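# Swap screen-flagged drives in the dock for bench spares

## Task

Each drive that the screen flags must be swapped for one of the two spare drives lying on the bench mat. Insert every new drive connector end first (downward), oriented like its neighbours. All other drives must finish exactly as they began. A drive inserted into a bay spends some time rebuilding. At no moment may more than one bay be without its drive (even partly pulled) or still rebuilding; breaking this fails the task. Each removed drive must be placed straight onto the mat. At the end the dock must sit flat on the mat, no drive may still be rebuilding, and the gripper must have released everything and moved away. Anything that stays put only because the robot holds it does not count.

## Robot and tools

Robot: one arm, a Doosan M1013 six-joint arm carrying a Robotiq 2F-140 two-finger gripper. There is only this single arm, so each control row describes the whole robot.

Frame: the scene frame has its origin on the table top under the arm's base, +z up, and +y pointing left when facing along +x. The base may be slightly tilted against the table. Positions are in metres, orientation as a quaternion w,x,y,z. The reported hand position is approximate and drifts more when the arm is stretched far out.

Gripper geometry: the fingers point along the gripper's +z axis and open and close along its y axis. end_effector_position is the midpoint between the pads when shut. Closed fingertips extend about 33 mm past it, fully open about 9 mm. Closing pushes the tips roughly 24 mm further from the arm, so keep that much clearance above any surface.

Tool execute_actions, argument actions: a list holding either nothing (just report the state), one motion, or one wait. Optional pictures (true/false) chooses whether camera images come back; by default they do.
- Motion: {"rows": [[...]], "steps": n}. n is 1 to 15 control steps of 1/30 s (default 15). Up to 15 rows; row k is applied on step k and the final row is reused for the remaining steps.
- Wait: {"steps": n} with n up to 300; it returns once n steps have elapsed since the previous result, with your thinking time counted inside that.
- Each row is 9 numbers, each within -1 to 1, in this order: waist, shoulder, elbow, forearm roll, wrist pitch, wrist roll (these six are joint offsets), then gripper position, gripper force_limit, gripper speed.
- Joint entries are relative offsets, not targets. They are measured from the joint angles given in the most recent result that lists them (before any such result in the scene, or for later calls within the same reply, from where the arm stands when the motion begins). They are not cumulative from row to row. Scaling: 1.0 equals 1.398 rad for waist and shoulder, 2.097 rad for elbow, 2.622 rad for forearm roll, wrist pitch and wrist roll. A row of zeros therefore pulls the arm back to those reference angles; it is not a pause.
- Joint ranges (rad): elbow -2.792 to 2.792, all others -6.283 to 6.283. A request reaching more than 0.010 rad beyond a limit gets the call refused (nothing is sent). True limits may sit 0.010 rad either side; targets past them are clipped, and the result then may say "joint sent to its limit" (possibly about an earlier motion still running). Absence of that line does not prove there is room left.
- Gripper entries are absolute settings. position: +1 fully open (140 mm), about -0.8 pads touching, -1 closes until blocked. force_limit: -1 about 14 N, 0 about 60 N, +1 about 107 N (parts up to 40 mm wide). speed: -1 about 30 mm/s, 0 about 140, +1 about 250.

Motion behaviour: joint targets are rate-limited (2.09 rad/s waist and shoulder, 3.14 elbow, 3.93 wrist joints, 0.3 s to accelerate, all joints coordinated). Each step the target may lead the measured angle by at most 0.456 rad (waist, shoulder), 0.683 (elbow), 0.854 (wrist joints), and is scaled back if it would put the hand over 70 mm from where it is. The arm keeps heading for the last row while you think or wait, until it has nearly stopped or a step is HELD; only a fresh motion makes it go further.

Gripping: command position -1 and confirm object_status reads 2. Codes: 0 moving, 1 blocked while opening, 2 blocked while closing (holding), 3 reached the target or pads met (thin parts may still be held). To squeeze harder while at status 2, raise force_limit and nudge position, e.g. -1 to -0.98. position_measured is in counts, 3 fully open to 230 pads together, not linear in mm.

Result lines: a state line with hand pose and linear/angular velocity; Joint positions and Joint velocities in column order (rad, rad/s); gripper object_status and position_measured; "joint command not followed" when the clearance check altered targets (mount blocks and posts count as part of the arm); HELD marking steps where your row was partly or wholly not sent; MOTOR HOT warnings; fault lines.

Tool zoom_image: camera (cam_high 672x504, cam_low 672x504, cam_wrist 504x504 fisheye) and region [x0, y0, x1, y1] in pixels of that camera's latest image, origin top-left, at most 504 by 504. It gives a sharper crop.

Tool read_manual: optional section, only "licences"; returns licence texts, no motion.

Tool finished_scene: scene = the current scene's number. It ends that scene irreversibly and reports success; the goal must hold afterwards. Replying without any tool call ends everything.

Things to avoid: contact torque at a joint load limit (waist and shoulder 302, elbow 142, wrist joints 40 N m, including held weight) or any external force of 144 N on the arm, tool or load triggers a 10 s stop that cancels the rest of the call. Long holding heats motors and can brake the arm. Do not drop, slam or shove objects hard, and never let anything leave the table. Loose objects may occasionally get a brief outside push. Pull only one bay's drive at a time and wait for its rebuild before touching another.

Each tool is called after "Request:" in YAML: its name, and indented under it one key for each argument.

## Session

Request:
execute_actions:
  actions: []

Scene clock: 0.00 s of 8600.00 s.
end_effector_position=(+0.1066, -0.3075, +0.1708) position_measured=3 object_status=3 end_effector_quat_wxyz=(+0.053, +0.828, +0.510, -0.227) end_effector_velocity=(-0.001, -0.000, +0.000) end_effector_angular_velocity=(-0.001, +0.001, -0.001)
Joint positions: [-0.89  -0.301  2.422 -0.553  1.056 -0.113]
Joint velocities: [-0.002 -0.    -0.    -0.001  0.     0.   ]

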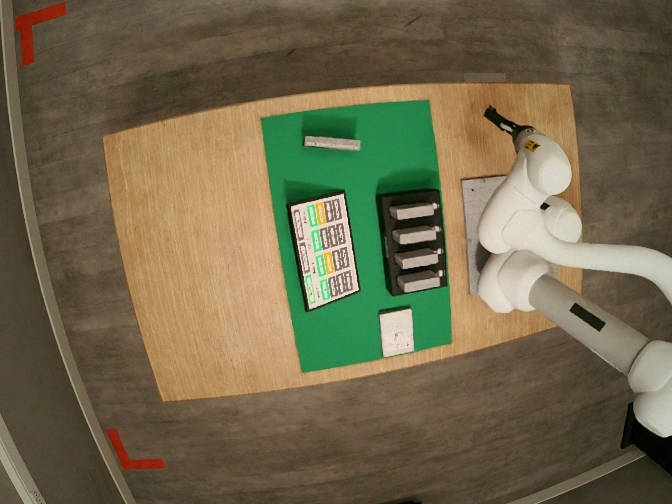

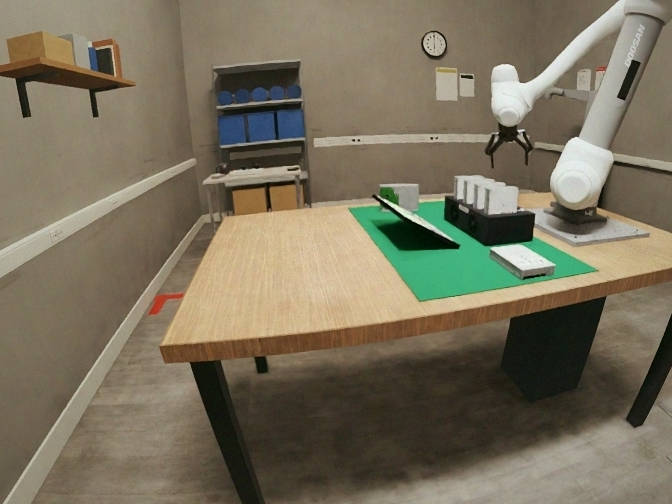

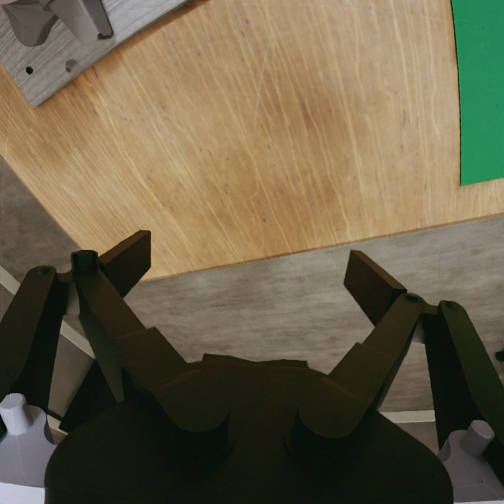

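Request:
execute_actions:
  actions:
    - {"rows":[[0,0.112,-0.208,0.211,0.093,0.6,1,0,0]]}
  pictures: false

Request:
execute_actions:
  actions:
    - {"steps":30}
  pictures: false

Request:
execute_actions:
  actions:
    - {"rows":[[0.904,0.161,-0.031,0,-0.061,0.793,1,0,0]]}
  pictures: false

Request:
execute_actions:
  actions:
    - {"steps":60}

Scene clock: 9.93 s of 8600.00 s.
end_effector_position=(+0.2511, -0.3194, +0.2552) position_measured=3 object_status=3 end_effector_quat_wxyz=(+0.046, +0.997, -0.014, -0.056) end_effector_velocity=(+0.289, -0.008, +0.181) end_effector_angular_velocity=(+0.063, -0.786, -3.148)
Joint positions: [-0.89  -0.189  2.111 -0.158  1.23   0.788]
Joint velocities: [ 0.001  0.203 -0.562  0.712  0.315  2.888]
Steps of this call (steps 1 to 283: nothing new was sent; steps 284 to 298: all 15 steps of this action). Readings (joint positions | what the end effector reports):
284: [-0.890 -0.301 2.422 -0.552 1.057 -0.112] | position_measured=3 object_status=3
285: [-0.890 -0.299 2.416 -0.545 1.060 -0.100] | position_measured=3 object_status=3
287: [-0.890 -0.287 2.382 -0.501 1.079 -0.033] | position_measured=3 object_status=3
291: [-0.890 -0.246 2.267 -0.357 1.143 0.219] | position_measured=3 object_status=3
298: the state above

Scene clock: 10.93 s of 8600.00 s.
end_effector_position=(+0.3165, -0.3203, +0.2990) position_measured=3 object_status=3 end_effector_quat_wxyz=(-0.002, +0.930, -0.368, +0.002) end_effector_velocity=(+0.000, +0.000, -0.000) end_effector_angular_velocity=(+0.000, +0.000, +0.000)
Joint positions: [-0.89  -0.145  1.986  0.     1.3    1.46 ]
Joint velocities: [ 0.001  0.     0.    -0.    -0.     0.   ]
Steps of this call (steps 1 to 30: the robot went on to your last target). Readings (joint positions | what the end effector reports):
1: [-0.890 -0.183 2.092 -0.134 1.241 0.888] | position_measured=3 object_status=3
2: [-0.890 -0.176 2.073 -0.110 1.251 0.988] | position_measured=3 object_status=3
4: [-0.890 -0.163 2.038 -0.066 1.271 1.178] | position_measured=3 object_status=3
8: [-0.890 -0.147 1.993 -0.009 1.296 1.420] | position_measured=3 object_status=3
30: the state above
The arm was judged still, so your last target was given up. Only a new action makes it travel on or press farther. Fingers that are still opening or closing keep moving.

Scene clock: 11.43 s of 8600.00 s.
end_effector_position=(+0.4690, -0.2153, +0.2557) position_measured=3 object_status=3 end_effector_quat_wxyz=(-0.002, +0.858, -0.513, +0.001) end_effector_velocity=(+0.269, +0.365, -0.070) end_effector_angular_velocity=(+0.003, +0.004, -0.753)
Joint positions: [-0.52  -0.01   1.947  0.     1.205  2.153]
Joint velocities: [ 0.87   0.196 -0.056 -0.001 -0.139  1.623]
Steps of this call (steps 1 to 15: all 15 steps of this action). Readings (joint positions | what the end effector reports):
1: [-0.889 -0.144 1.986 0.000 1.300 1.462] | position_measured=3 object_status=3
2: [-0.883 -0.141 1.985 0.000 1.298 1.474] | position_measured=3 object_status=3
4: [-0.848 -0.124 1.980 0.000 1.285 1.540] | position_measured=3 object_status=3
8: [-0.727 -0.071 1.965 0.000 1.248 1.765] | position_measured=3 object_status=3
15: the state above

Scene clock: 13.43 s of 8600.00 s.
end_effector_position=(+0.4997, +0.2481, +0.2217) position_measured=3 object_status=3 end_effector_quat_wxyz=(-0.003, +0.708, -0.706, +0.001) end_effector_velocity=(+0.001, -0.002, +0.000) end_effector_angular_velocity=(-0.001, -0.001, -0.003)
Joint positions: [0.374 0.08  1.921 0.    1.14  3.539]
Joint velocities: [-0.003 -0.    -0.    -0.001  0.     0.001]
Steps of this call (steps 1 to 60: the robot went on to your last target). Readings (joint positions | what the end effector reports):
1: [-0.491 -0.004 1.945 0.000 1.200 2.208] | position_measured=3 object_status=3
2: [-0.461 0.002 1.944 0.000 1.196 2.264] | position_measured=3 object_status=3
4: [-0.403 0.013 1.940 0.000 1.188 2.374] | position_measured=3 object_status=3
8: [-0.286 0.030 1.936 0.000 1.176 2.593] | position_measured=3 object_status=3
60: the state above
The arm was judged still, so your last target was given up. Only a new action makes it travel on or press farther. Fingers that are still opening or closing keep moving.

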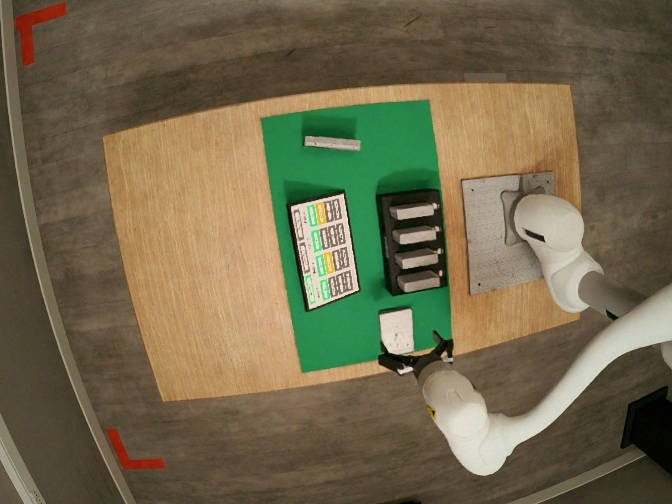

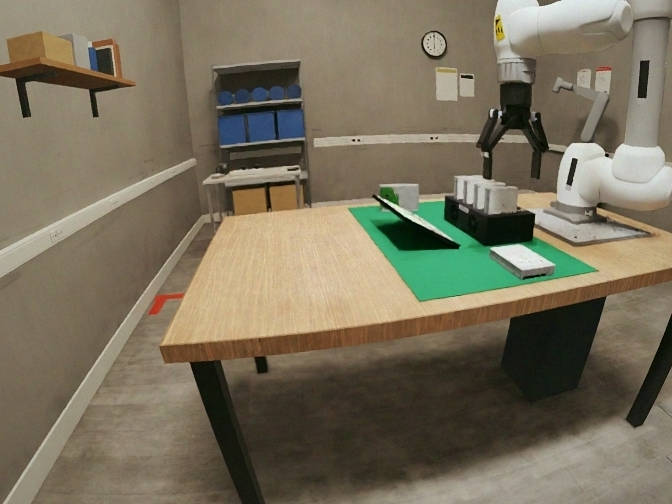

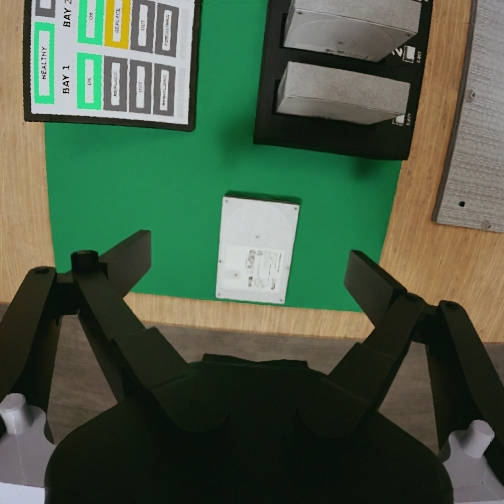

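Request:
execute_actions:
  actions:
    - {"rows":[[0.0365,0.113,0.063,0,-0.110,0.0557,1,0,0]]}
  pictures: false

Request:
execute_actions:
  actions:
    - {"steps":10}

Scene clock: 20.23 s of 8600.00 s.
end_effector_position=(+0.4945, +0.2772, +0.0709) position_measured=3 object_status=3 end_effector_quat_wxyz=(+0.002, -0.673, +0.739, -0.001) end_effector_velocity=(-0.000, +0.000, -0.003) end_effector_angular_velocity=(+0.000, +0.001, -0.002)
Joint positions: [0.425 0.238 2.053 0.    0.852 3.685]
Joint velocities: [ 0.     0.003  0.002  0.    -0.004  0.002]
Steps of this call (steps 1 to 189: nothing new was sent; steps 190 to 204: all 15 steps of this action). Readings (joint positions | what the end effector reports):
190: [0.374 0.081 1.921 0.000 1.139 3.540] | position_measured=3 object_status=3
191: [0.376 0.087 1.926 0.000 1.127 3.546] | position_measured=3 object_status=3
193: [0.387 0.121 1.955 0.000 1.065 3.577] | position_measured=3 object_status=3
197: [0.412 0.198 2.019 0.000 0.925 3.647] | position_measured=3 object_status=3
204: the state above

Scene clock: 20.57 s of 8600.00 s.
end_effector_position=(+0.4943, +0.2771, +0.0706) position_measured=3 object_status=3 end_effector_quat_wxyz=(+0.002, -0.673, +0.739, -0.000) end_effector_velocity=(-0.001, -0.001, -0.001) end_effector_angular_velocity=(-0.002, +0.002, -0.000)
Joint positions: [0.425 0.238 2.053 0.    0.852 3.685]
Joint velocities: [-0.001  0.     0.003 -0.001 -0.    -0.   ]
Steps of this call (steps 1 to 10: the robot went on to your last target). Readings (joint positions | what the end effector reports):
1: [0.425 0.238 2.053 0.000 0.852 3.685] | position_measured=3 object_status=3
2: [0.425 0.238 2.053 0.000 0.852 3.685] | position_measured=3 object_status=3
4: [0.425 0.238 2.053 0.000 0.852 3.685] | position_measured=3 object_status=3
8: [0.425 0.238 2.053 0.000 0.852 3.685] | position_measured=3 object_status=3
10: the state above

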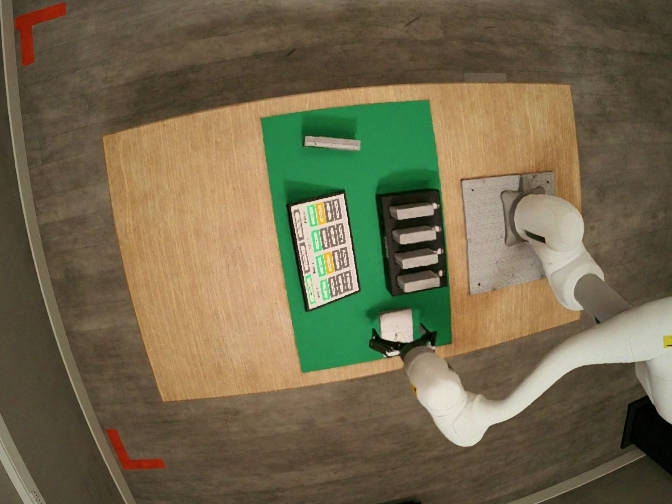

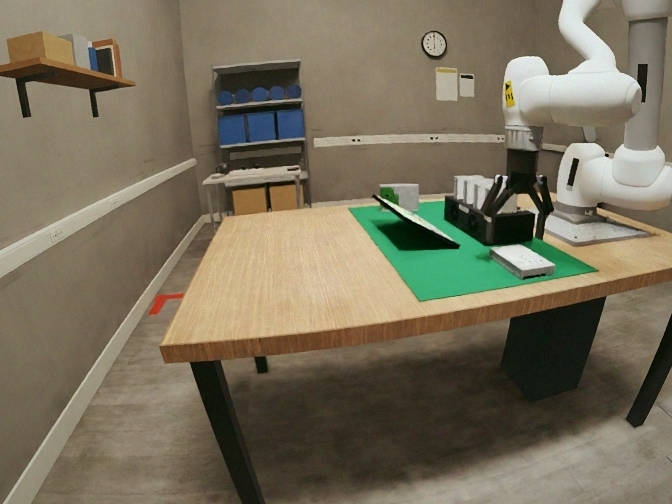

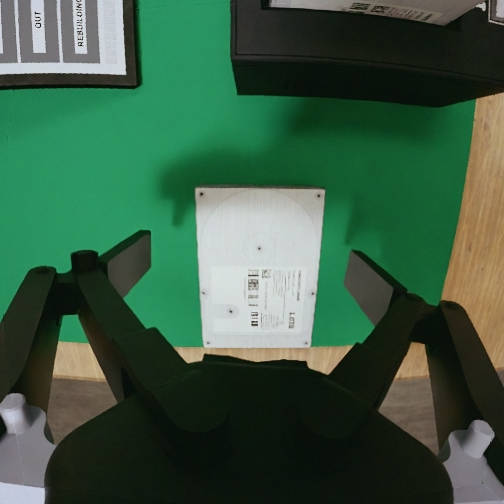

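Request:
execute_actions:
  actions:
    - {"rows":[[0.004,0.031,0.0175,0,-0.0305,0.004,1,0.3,0]]}
  pictures: false

Request:
execute_actions:
  actions:
    - {"rows":[[0,0,0,0,0,0,-1,0.3,0]]}
  pictures: false

Request:
execute_actions:
  actions:
    - {"steps":10}

Scene clock: 24.63 s of 8600.00 s.
end_effector_position=(+0.4885, +0.2778, +0.0313) position_measured=3 object_status=3 end_effector_quat_wxyz=(+0.002, -0.672, +0.741, -0.000) end_effector_velocity=(+0.000, -0.000, -0.000) end_effector_angular_velocity=(-0.001, -0.000, +0.002)
Joint positions: [0.431 0.282 2.09  0.    0.772 3.695]
Joint velocities: [ 0.     0.    -0.    -0.001 -0.    -0.001]
Steps of this call (steps 1 to 15: the robot went on to your last target; steps 16 to 107: nothing new was sent; steps 108 to 122: all 15 steps of this action). Readings (joint positions | what the end effector reports):
108: [0.425 0.239 2.054 0.000 0.850 3.685] | position_measured=3 object_status=3
109: [0.426 0.245 2.059 0.000 0.838 3.687] | position_measured=3 object_status=3
111: [0.429 0.272 2.081 0.000 0.791 3.693] | position_measured=3 object_status=3
115: [0.431 0.282 2.089 0.000 0.772 3.695] | position_measured=3 object_status=3
122: the state above

Scene clock: 25.13 s of 8600.00 s.
end_effector_position=(+0.4885, +0.2778, +0.0314) position_measured=75 object_status=0 end_effector_quat_wxyz=(+0.002, -0.672, +0.741, -0.000) end_effector_velocity=(+0.001, -0.000, +0.000) end_effector_angular_velocity=(+0.001, -0.000, -0.002)
Joint positions: [0.431 0.282 2.09  0.    0.772 3.695]
Joint velocities: [-0.001  0.    -0.001  0.001 -0.     0.   ]
Steps of this call (steps 1 to 15: all 15 steps of this action). Readings (joint positions | what the end effector reports):
1: [0.431 0.282 2.090 0.000 0.772 3.695] | position_measured=3 object_status=0
2: [0.431 0.282 2.090 0.000 0.772 3.695] | position_measured=9 object_status=0
4: [0.431 0.282 2.090 0.000 0.772 3.695] | position_measured=24 object_status=0
8: [0.431 0.282 2.090 0.000 0.772 3.695] | position_measured=54 object_status=0
15: the state above

Scene clock: 25.47 s of 8600.00 s.
end_effector_position=(+0.4885, +0.2779, +0.0313) position_measured=75 object_status=2 end_effector_quat_wxyz=(+0.002, -0.672, +0.741, -0.000) end_effector_velocity=(-0.000, -0.002, -0.001) end_effector_angular_velocity=(-0.001, +0.001, -0.001)
Joint positions: [0.431 0.282 2.09  0.    0.772 3.695]
Joint velocities: [-0.002 -0.     0.001 -0.001  0.    -0.001]
Steps of this call (steps 1 to 10: the robot went on to your last target). Readings (joint positions | what the end effector reports):
1: [0.431 0.282 2.090 0.000 0.772 3.695] | position_measured=75 object_status=2
2: [0.431 0.282 2.090 0.000 0.772 3.695] | position_measured=75 object_status=2
4: [0.431 0.282 2.090 0.000 0.772 3.695] | position_measured=75 object_status=2
8: [0.431 0.282 2.090 0.000 0.772 3.695] | position_measured=75 object_status=2
10: the state above

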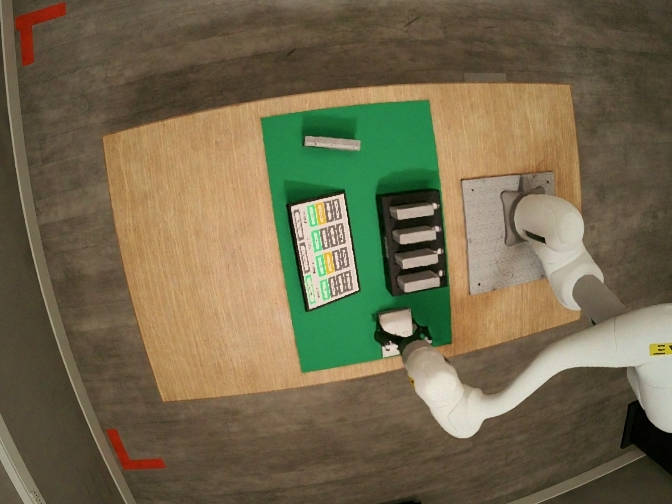

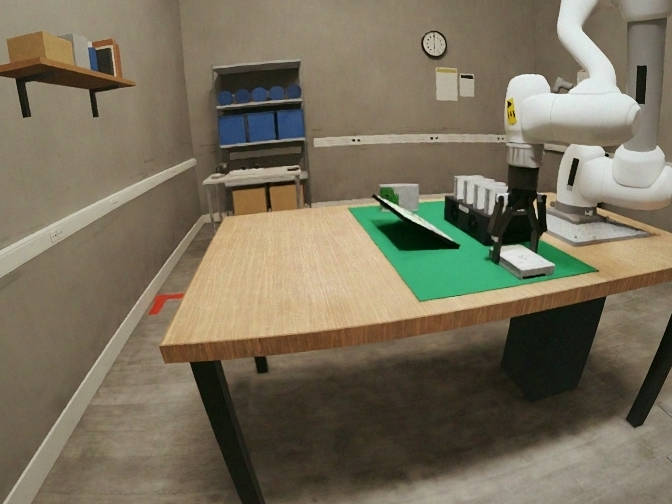

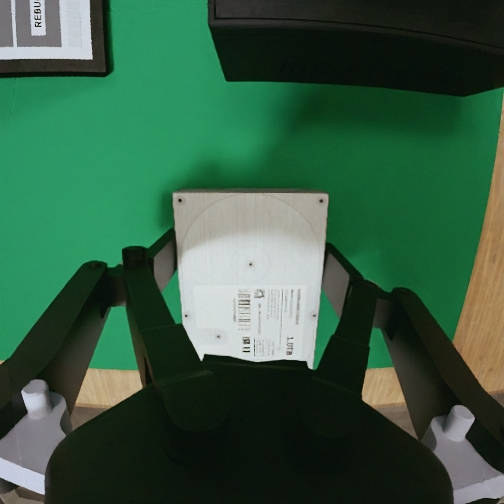

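Request:
execute_actions:
  actions:
    - {"rows":[[0,0,0,0,0,0,-0.98,1,0]],"steps":10}
  pictures: false

Request:
execute_actions:
  actions:
    - {"rows":[[0.007,-0.202,-0.09,0,0.18,0,-0.98,1,0]]}
  pictures: false

Request:
execute_actions:
  actions:
    - {"steps":15}
  pictures: false

Request:
execute_actions:
  actions:
    - {"rows":[[0,0,0,0,-0.6,-0.776,-0.98,1,0]]}
  pictures: false

Request:
execute_actions:
  actions:
    - {"steps":45}
  pictures: false

Request:
execute_actions:
  actions:
    - {"rows":[[0,0.147,0.327,0,-0.34,0,-0.98,1,0]]}
  pictures: false

Request:
execute_actions:
  actions:
    - {"steps":25}

Scene clock: 34.63 s of 8600.00 s.
end_effector_position=(+0.4886, +0.2778, +0.0313) position_measured=78 object_status=2 end_effector_quat_wxyz=(+0.002, -0.672, +0.741, -0.000) end_effector_velocity=(+0.001, +0.002, +0.001) end_effector_angular_velocity=(+0.003, -0.002, +0.000)
Joint positions: [0.431 0.282 2.09  0.    0.772 3.695]
Joint velocities: [ 0.001 -0.    -0.003  0.002 -0.001  0.   ]
Steps of this call (steps 1 to 15: the robot went on to your last target; steps 16 to 265: nothing new was sent; steps 266 to 275: all 10 steps of this action). Readings (joint positions | what the end effector reports):
266: [0.431 0.282 2.090 0.000 0.772 3.695] | position_measured=75 object_status=0
267: [0.431 0.282 2.090 0.000 0.772 3.695] | position_measured=78 object_status=0
269: [0.431 0.282 2.090 0.000 0.772 3.695] | position_measured=78 object_status=0
273: [0.431 0.282 2.090 0.000 0.772 3.695] | position_measured=78 object_status=2
275: the state above

Scene clock: 35.13 s of 8600.00 s.
end_effector_position=(+0.4606, +0.2696, +0.2591) position_measured=79 object_status=2 end_effector_quat_wxyz=(+0.002, -0.675, +0.738, -0.000) end_effector_velocity=(-0.112, -0.045, +0.378) end_effector_angular_velocity=(+0.010, -0.016, +0.017)
Joint positions: [0.44  0.019 1.914 0.    1.211 3.695]
Joint velocities: [ 0.017 -0.429 -0.287  0.002  0.697  0.   ]
Steps of this call (steps 1 to 15: all 15 steps of this action). Readings (joint positions | what the end effector reports):
1: [0.431 0.281 2.089 0.000 0.773 3.695] | position_measured=78 object_status=2
2: [0.431 0.276 2.086 0.000 0.783 3.695] | position_measured=78 object_status=2
4: [0.432 0.241 2.062 0.000 0.842 3.695] | position_measured=79 object_status=2
8: [0.435 0.155 2.005 0.000 0.984 3.695] | position_measured=79 object_status=2
15: the state above

Scene clock: 35.63 s of 8600.00 s.
end_effector_position=(+0.4549, +0.2671, +0.2760) position_measured=79 object_status=2 end_effector_quat_wxyz=(+0.001, -0.675, +0.738, -0.000) end_effector_velocity=(-0.001, -0.000, -0.001) end_effector_angular_velocity=(+0.000, +0.003, -0.000)
Joint positions: [ 0.441 -0.001  1.901  0.     1.244  3.695]
Joint velocities: [-0.    -0.     0.003  0.002 -0.    -0.001]
Steps of this call (steps 1 to 15: the robot went on to your last target). Readings (joint positions | what the end effector reports):
1: [0.440 0.007 1.906 0.000 1.230 3.695] | position_measured=79 object_status=2
2: [0.440 0.001 1.902 0.000 1.240 3.695] | position_measured=79 object_status=2
4: [0.441 -0.000 1.901 0.000 1.243 3.695] | position_measured=79 object_status=2
8: [0.441 -0.000 1.901 0.000 1.244 3.695] | position_measured=79 object_status=2
15: the state above

Scene clock: 36.13 s of 8600.00 s.
end_effector_position=(+0.6305, +0.3553, +0.3410) position_measured=79 object_status=2 end_effector_quat_wxyz=(-0.259, +0.829, -0.464, +0.175) end_effector_velocity=(+0.354, +0.178, +0.292) end_effector_angular_velocity=(-0.121, -1.717, +1.189)
Joint positions: [ 0.441 -0.001  1.901  0.     0.611  3.058]
Joint velocities: [ 0.001 -0.     0.    -0.002 -1.48  -1.477]
Steps of this call (steps 1 to 15: all 15 steps of this action). Readings (joint positions | what the end effector reports):
1: [0.441 -0.001 1.901 0.000 1.243 3.694] | position_measured=79 object_status=2
2: [0.441 -0.001 1.901 0.000 1.233 3.682] | position_measured=79 object_status=2
4: [0.441 -0.001 1.901 0.000 1.169 3.616] | position_measured=79 object_status=2
8: [0.441 -0.001 1.901 0.000 0.963 3.410] | position_measured=79 object_status=2
15: the state above

Scene clock: 37.63 s of 8600.00 s.
end_effector_position=(+0.7512, +0.4159, +0.6102) position_measured=79 object_status=2 end_effector_quat_wxyz=(-0.194, +0.693, +0.132, +0.682) end_effector_velocity=(+0.001, -0.001, +0.001) end_effector_angular_velocity=(+0.001, -0.001, -0.002)
Joint positions: [ 0.441 -0.001  1.901  0.    -0.329  1.661]
Joint velocities: [-0.001 -0.    -0.001  0.001  0.    -0.   ]
Steps of this call (steps 1 to 45: the robot went on to your last target). Readings (joint positions | what the end effector reports):
1: [0.441 -0.001 1.901 0.000 0.561 3.008] | position_measured=79 object_status=2
2: [0.441 -0.001 1.901 0.000 0.510 2.957] | position_measured=79 object_status=2
4: [0.441 -0.001 1.901 0.000 0.410 2.856] | position_measured=79 object_status=2
8: [0.441 -0.001 1.901 0.000 0.221 2.632] | position_measured=79 object_status=2
45: the state above
The arm was judged still, so your last target was given up. Only a new action makes it travel on or press farther. Fingers that are still opening or closing keep moving.

Scene clock: 38.13 s of 8600.00 s.
end_effector_position=(+0.6849, +0.3825, +0.3808) position_measured=79 object_status=2 end_effector_quat_wxyz=(-0.194, +0.693, +0.132, +0.681) end_effector_velocity=(-0.259, -0.130, -0.446) end_effector_angular_velocity=(+0.001, -0.002, +0.001)
Joint positions: [ 0.441  0.111  2.272  0.    -0.811  1.661]
Joint velocities: [ 0.     0.257  0.854 -0.001 -1.113  0.001]
Steps of this call (steps 1 to 15: all 15 steps of this action). Readings (joint positions | what the end effector reports):
1: [0.441 -0.000 1.902 0.000 -0.331 1.661] | position_measured=79 object_status=2
2: [0.441 0.002 1.910 0.000 -0.343 1.661] | position_measured=79 object_status=2
4: [0.441 0.017 1.961 0.000 -0.406 1.661] | position_measured=79 object_status=2
8: [0.441 0.051 2.073 0.000 -0.551 1.661] | position_measured=79 object_status=2
15: the state above

Scene clock: 38.97 s of 8600.00 s.
end_effector_position=(+0.5646, +0.3221, +0.2519) position_measured=79 object_status=2 end_effector_quat_wxyz=(-0.194, +0.693, +0.132, +0.682) end_effector_velocity=(-0.000, +0.001, +0.000) end_effector_angular_velocity=(-0.001, -0.001, +0.002)
Joint positions: [ 0.441  0.205  2.587  0.    -1.221  1.661]
Joint velocities: [ 0.001  0.    -0.001 -0.     0.    -0.001]
Steps of this call (steps 1 to 25: the robot went on to your last target). Readings (joint positions | what the end effector reports):
1: [0.441 0.119 2.301 0.000 -0.849 1.661] | position_measured=79 object_status=2
2: [0.441 0.128 2.331 0.000 -0.887 1.661] | position_measured=79 object_status=2
4: [0.441 0.146 2.389 0.000 -0.964 1.661] | position_measured=79 object_status=2
8: [0.441 0.182 2.509 0.000 -1.120 1.661] | position_measured=79 object_status=2
25: the state above

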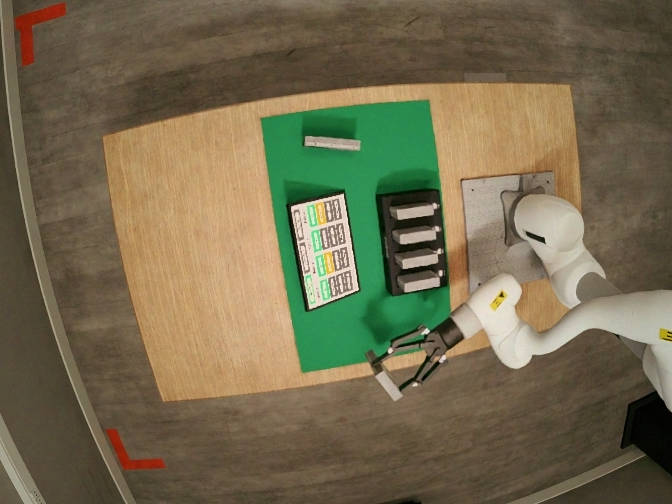

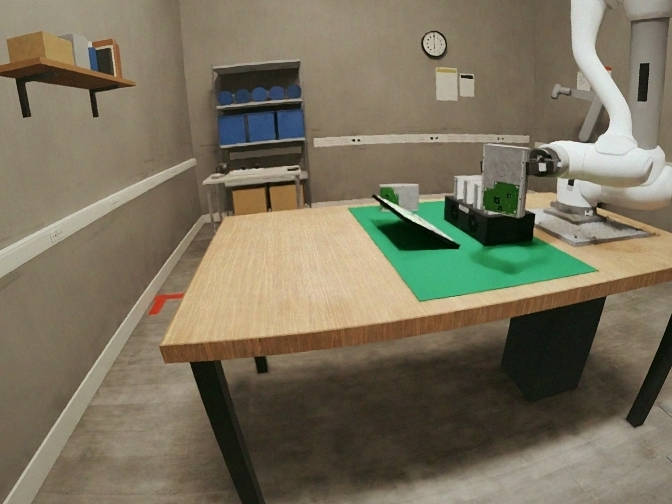

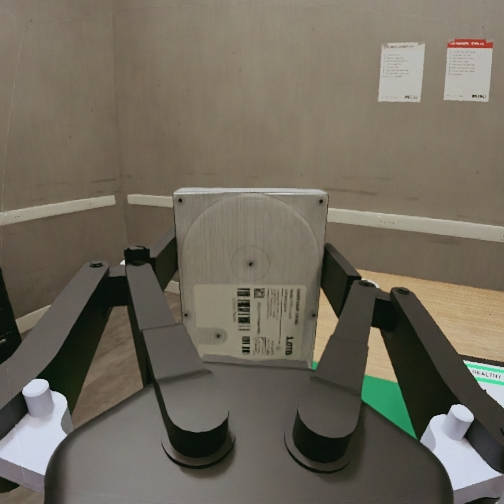

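Request:
execute_actions:
  actions:
    - {"rows":[[0.02,0.268,0.006,0,-0.13,0,-0.98,1,0]]}
  pictures: false

Request:
execute_actions:
  actions:
    - {"steps":10}

Request:
zoom_image:
  camera: "cam_low"
  region: [390,170,630,310]

Scene clock: 43.47 s of 8600.00 s.
end_effector_position=(+0.5567, +0.3383, +0.1155) position_measured=79 object_status=2 end_effector_quat_wxyz=(-0.199, +0.707, +0.144, +0.663) end_effector_velocity=(-0.011, +0.003, -0.050) end_effector_angular_velocity=(-0.008, +0.014, +0.012)
Joint positions: [ 0.468  0.577  2.599  0.    -1.559  1.661]
Joint velocities: [ 0.013  0.141  0.003  0.    -0.128 -0.001]
Steps of this call (steps 1 to 15: the robot went on to your last target; steps 16 to 120: nothing new was sent; steps 121 to 135: all 15 steps of this action). Readings (joint positions | what the end effector reports):
121: [0.441 0.206 2.587 0.000 -1.221 1.661] | position_measured=79 object_status=2
122: [0.441 0.212 2.587 0.000 -1.227 1.661] | position_measured=79 object_status=2
124: [0.444 0.247 2.588 0.000 -1.260 1.661] | position_measured=79 object_status=2
128: [0.454 0.392 2.593 0.000 -1.390 1.661] | position_measured=79 object_status=2
135: the state above

Scene clock: 43.80 s of 8600.00 s.
end_effector_position=(+0.5565, +0.3384, +0.1147) position_measured=79 object_status=2 end_effector_quat_wxyz=(-0.199, +0.707, +0.145, +0.663) end_effector_velocity=(+0.000, +0.001, -0.000) end_effector_angular_velocity=(-0.000, +0.000, +0.002)
Joint positions: [ 0.468  0.58   2.599  0.    -1.561  1.661]
Joint velocities: [ 0.     0.    -0.001 -0.001  0.     0.   ]
Steps of this call (steps 1 to 10: the robot went on to your last target). Readings (joint positions | what the end effector reports):
1: [0.468 0.579 2.599 0.000 -1.561 1.661] | position_measured=79 object_status=2
2: [0.468 0.579 2.599 0.000 -1.561 1.661] | position_measured=79 object_status=2
4: [0.468 0.579 2.599 0.000 -1.561 1.661] | position_measured=79 object_status=2
8: [0.468 0.580 2.599 0.000 -1.561 1.661] | position_measured=79 object_status=2
10: the state above

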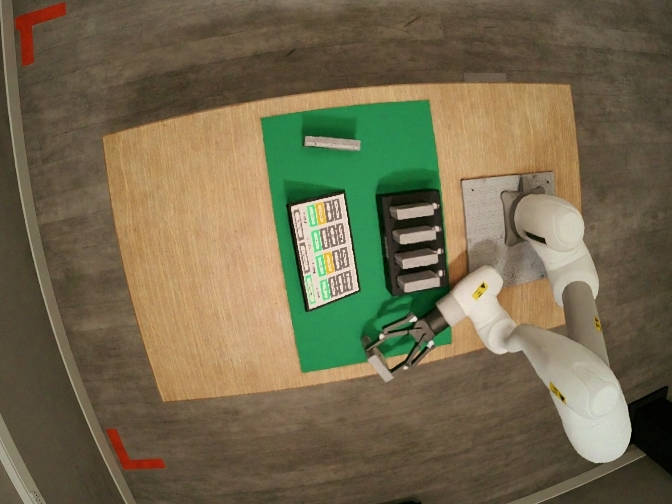

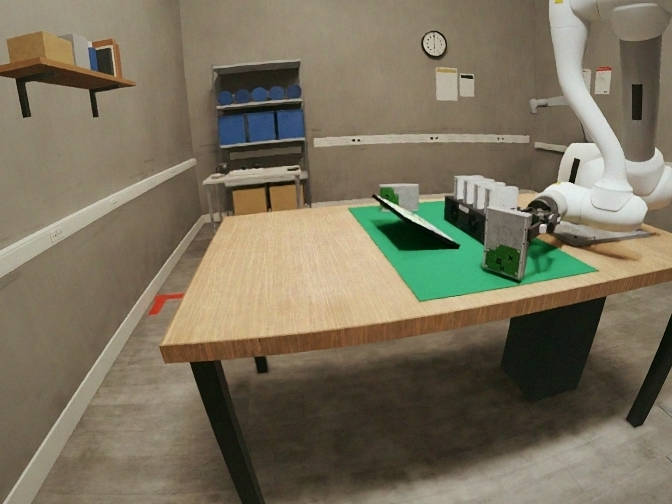

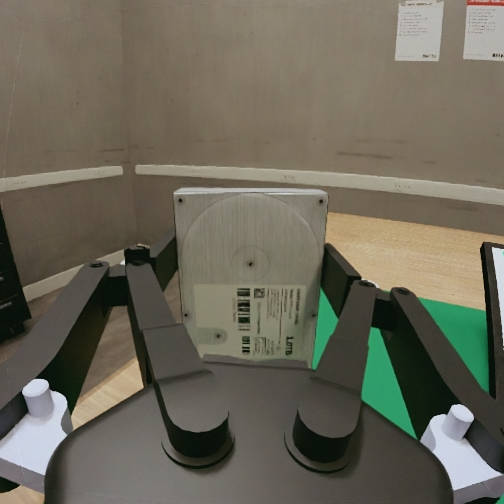

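Region (390, 170, 630, 310) of cam_low's 672x504 image, scaled by 2.100, with more detail than that image has; it fills the top 294 rows of this view, and the rest is white.

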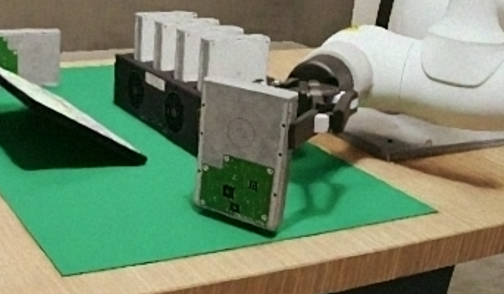

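Request:
execute_actions:
  actions:
    - {"rows":[[-0.012,0.009,0,0,-0.005,0,-0.98,1,0],[-0.012,0.009,0,0,-0.005,0,-0.98,1,0],[-0.012,0.009,0,0,-0.005,0,-0.98,1,0],[-0.012,0.018,-0.001,0,-0.009,0,-0.98,1,0],[-0.012,0.018,-0.001,0,-0.009,0,-0.98,1,0],[-0.012,0.018,-0.001,0,-0.009,0,-0.98,1,0],[-0.012,0.027,-0.002,0,-0.013,0,-0.98,1,0]]}

Request:
zoom_image:
  camera: "cam_low"
  region: [390,170,630,310]

Scene clock: 49.73 s of 8600.00 s.
end_effector_position=(+0.5627, +0.3293, +0.1028) position_measured=79 object_status=2 end_effector_quat_wxyz=(-0.194, +0.708, +0.138, +0.665) end_effector_velocity=(-0.001, -0.000, -0.001) end_effector_angular_velocity=(-0.001, +0.003, +0.000)
Joint positions: [ 0.452  0.617  2.595  0.    -1.596  1.661]
Joint velocities: [-0.     0.001  0.002 -0.     0.     0.   ]
Steps of this call (steps 1 to 15: the robot went on to your last target; steps 16 to 163: nothing new was sent; steps 164 to 178: all 15 steps of this action). Readings (joint positions | what the end effector reports):
164: [0.468 0.580 2.599 0.000 -1.562 1.661] | position_measured=79 object_status=2
165: [0.463 0.584 2.599 0.000 -1.566 1.661] | position_measured=79 object_status=2
167: [0.453 0.592 2.599 0.000 -1.574 1.661] | position_measured=79 object_status=2
171: [0.452 0.609 2.597 0.000 -1.589 1.661] | position_measured=79 object_status=2
178: the state above

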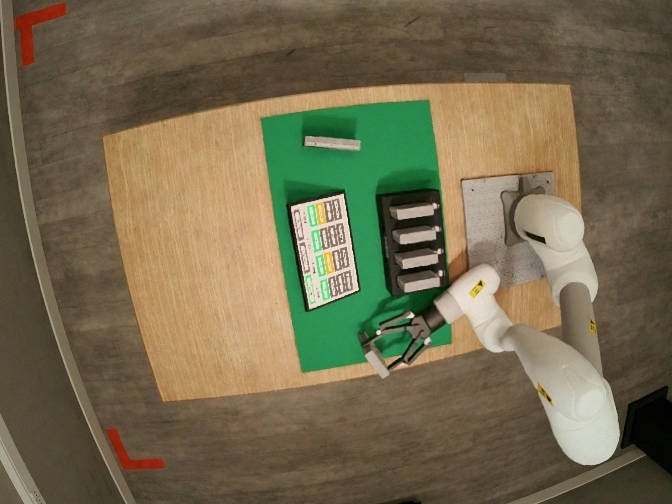

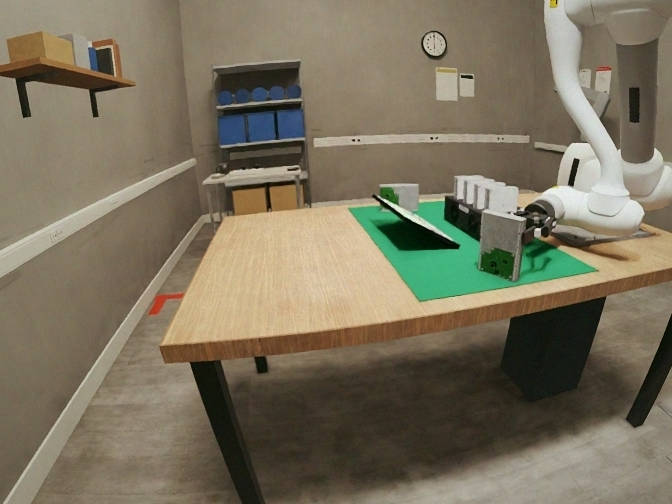

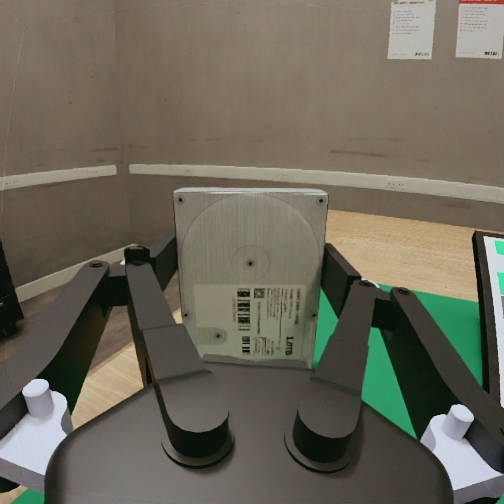

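Region (390, 170, 630, 310) of cam_low's 672x504 image, scaled by 2.100, with more detail than that image has; it fills the top 294 rows of this view, and the rest is white.

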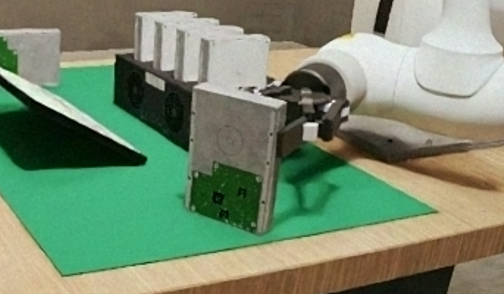

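Nearly down; a bit lower and release.

Request:
execute_actions:
  actions:
    - {"rows":[[0,0.006,0,0,-0.003,0,-0.98,1,0]],"steps":10}
  pictures: false

Request:
execute_actions:
  actions:
    - {"rows":[[0,0,0,0,0,0,1,0,-0.7]]}
  pictures: false

Request:
execute_actions:
  actions:
    - {"steps":25}

Scene clock: 54.83 s of 8600.00 s.
end_effector_position=(+0.5624, +0.3291, +0.1002) position_measured=79 object_status=2 end_effector_quat_wxyz=(-0.194, +0.708, +0.138, +0.665) end_effector_velocity=(+0.000, -0.000, -0.001) end_effector_angular_velocity=(-0.001, +0.001, -0.000)
Joint positions: [ 0.452  0.625  2.595  0.    -1.604  1.661]
Joint velocities: [-0.001  0.001 -0.    -0.    -0.    -0.   ]
Steps of this call (steps 1 to 15: the robot went on to your last target; steps 16 to 143: nothing new was sent; steps 144 to 153: all 10 steps of this action). Readings (joint positions | what the end effector reports):
144: [0.452 0.618 2.595 0.000 -1.596 1.661] | position_measured=79 object_status=2
145: [0.452 0.621 2.595 0.000 -1.600 1.661] | position_measured=79 object_status=2
147: [0.452 0.625 2.595 0.000 -1.604 1.661] | position_measured=79 object_status=2
151: [0.452 0.625 2.595 0.000 -1.604 1.661] | position_measured=79 object_status=2
153: the state above

Scene clock: 55.33 s of 8600.00 s.
end_effector_position=(+0.5623, +0.3290, +0.1002) position_measured=33 object_status=0 end_effector_quat_wxyz=(-0.194, +0.708, +0.138, +0.665) end_effector_velocity=(+0.001, +0.000, +0.001) end_effector_angular_velocity=(+0.002, -0.001, -0.000)
Joint positions: [ 0.452  0.625  2.595  0.    -1.604  1.661]
Joint velocities: [-0.001 -0.    -0.001 -0.    -0.     0.001]
Steps of this call (steps 1 to 15: all 15 steps of this action). Readings (joint positions | what the end effector reports):
1: [0.452 0.625 2.595 0.000 -1.604 1.661] | position_measured=79 object_status=0
2: [0.452 0.626 2.595 0.000 -1.603 1.661] | position_measured=79 object_status=0
4: [0.452 0.626 2.595 0.000 -1.601 1.661] | position_measured=70 object_status=0
8: [0.452 0.626 2.595 0.000 -1.604 1.661] | position_measured=56 object_status=0
15: the state above

Scene clock: 56.17 s of 8600.00 s.
end_effector_position=(+0.5624, +0.3291, +0.1002) position_measured=3 object_status=3 end_effector_quat_wxyz=(-0.194, +0.708, +0.138, +0.665) end_effector_velocity=(+0.000, -0.000, -0.000) end_effector_angular_velocity=(+0.001, +0.001, -0.001)
Joint positions: [ 0.452  0.625  2.595  0.    -1.604  1.661]
Joint velocities: [-0.001  0.    -0.    -0.     0.     0.001]
Steps of this call (steps 1 to 15: the robot went on to your last target; steps 16 to 25: nothing new was sent). Readings (joint positions | what the end effector reports):
1: [0.452 0.625 2.595 0.000 -1.604 1.661] | position_measured=29 object_status=0
2: [0.452 0.625 2.595 0.000 -1.604 1.661] | position_measured=26 object_status=0
4: [0.452 0.625 2.595 0.000 -1.604 1.661] | position_measured=19 object_status=0
8: [0.452 0.625 2.595 0.000 -1.604 1.661] | position_measured=5 object_status=0
25: the state above
The arm was judged still, so your last target was given up. Only a new action makes it travel on or press farther. Fingers that are still opening or closing keep moving.

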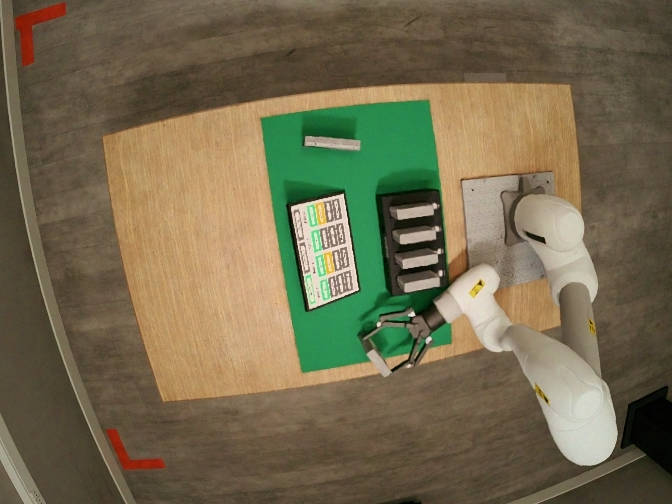

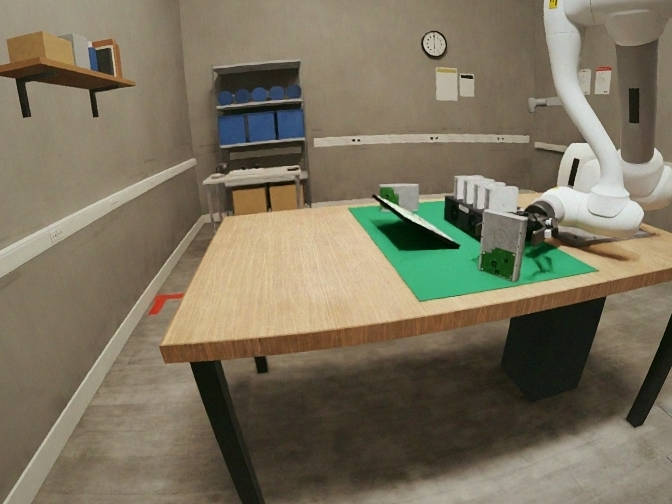

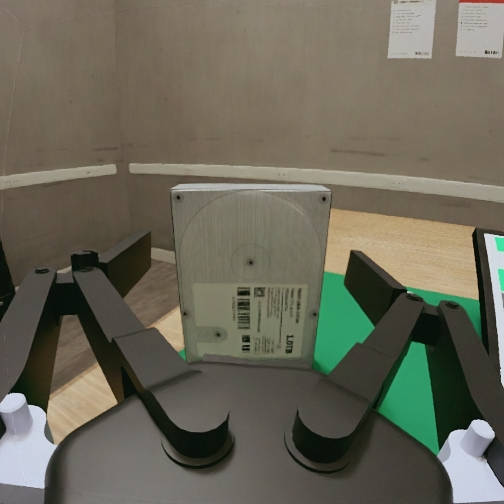

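Request:
execute_actions:
  actions: []

Scene clock: 73.73 s of 8600.00 s.
end_effector_position=(+0.5624, +0.3291, +0.1002) position_measured=3 object_status=3 end_effector_quat_wxyz=(-0.194, +0.708, +0.138, +0.665) end_effector_velocity=(+0.001, -0.000, -0.000) end_effector_angular_velocity=(+0.001, +0.001, -0.001)
Joint positions: [ 0.452  0.625  2.595  0.    -1.604  1.661]
Joint velocities: [-0.001  0.    -0.     0.     0.     0.001]
Steps of this call (steps 1 to 527: nothing new was sent). Readings (joint positions | what the end effector reports):
1: [0.452 0.625 2.595 0.000 -1.604 1.661] | position_measured=3 object_status=3
2: [0.452 0.625 2.595 0.000 -1.604 1.661] | position_measured=3 object_status=3
4: [0.452 0.625 2.595 0.000 -1.604 1.661] | position_measured=3 object_status=3
8: [0.452 0.625 2.595 0.000 -1.604 1.661] | position_measured=3 object_status=3
527: the state above

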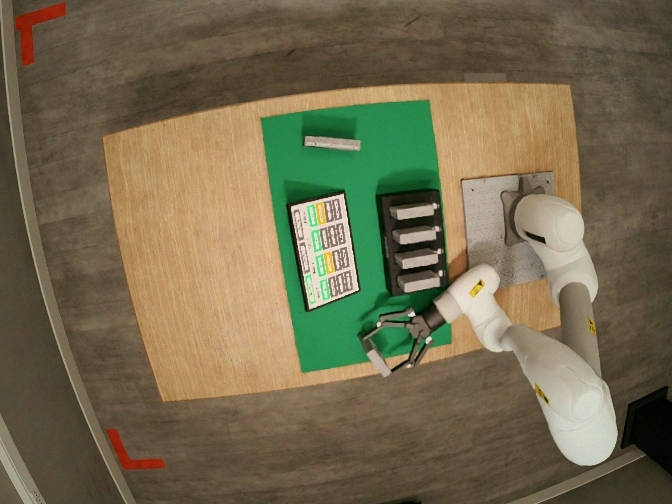

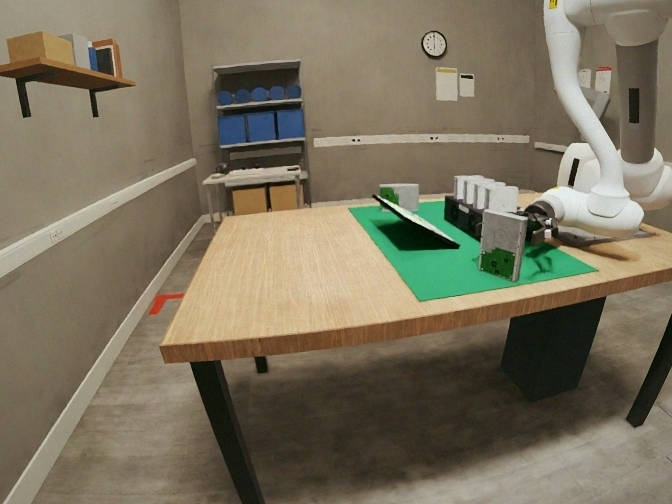

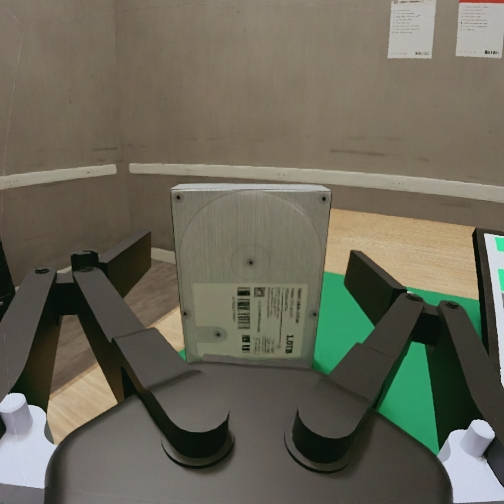

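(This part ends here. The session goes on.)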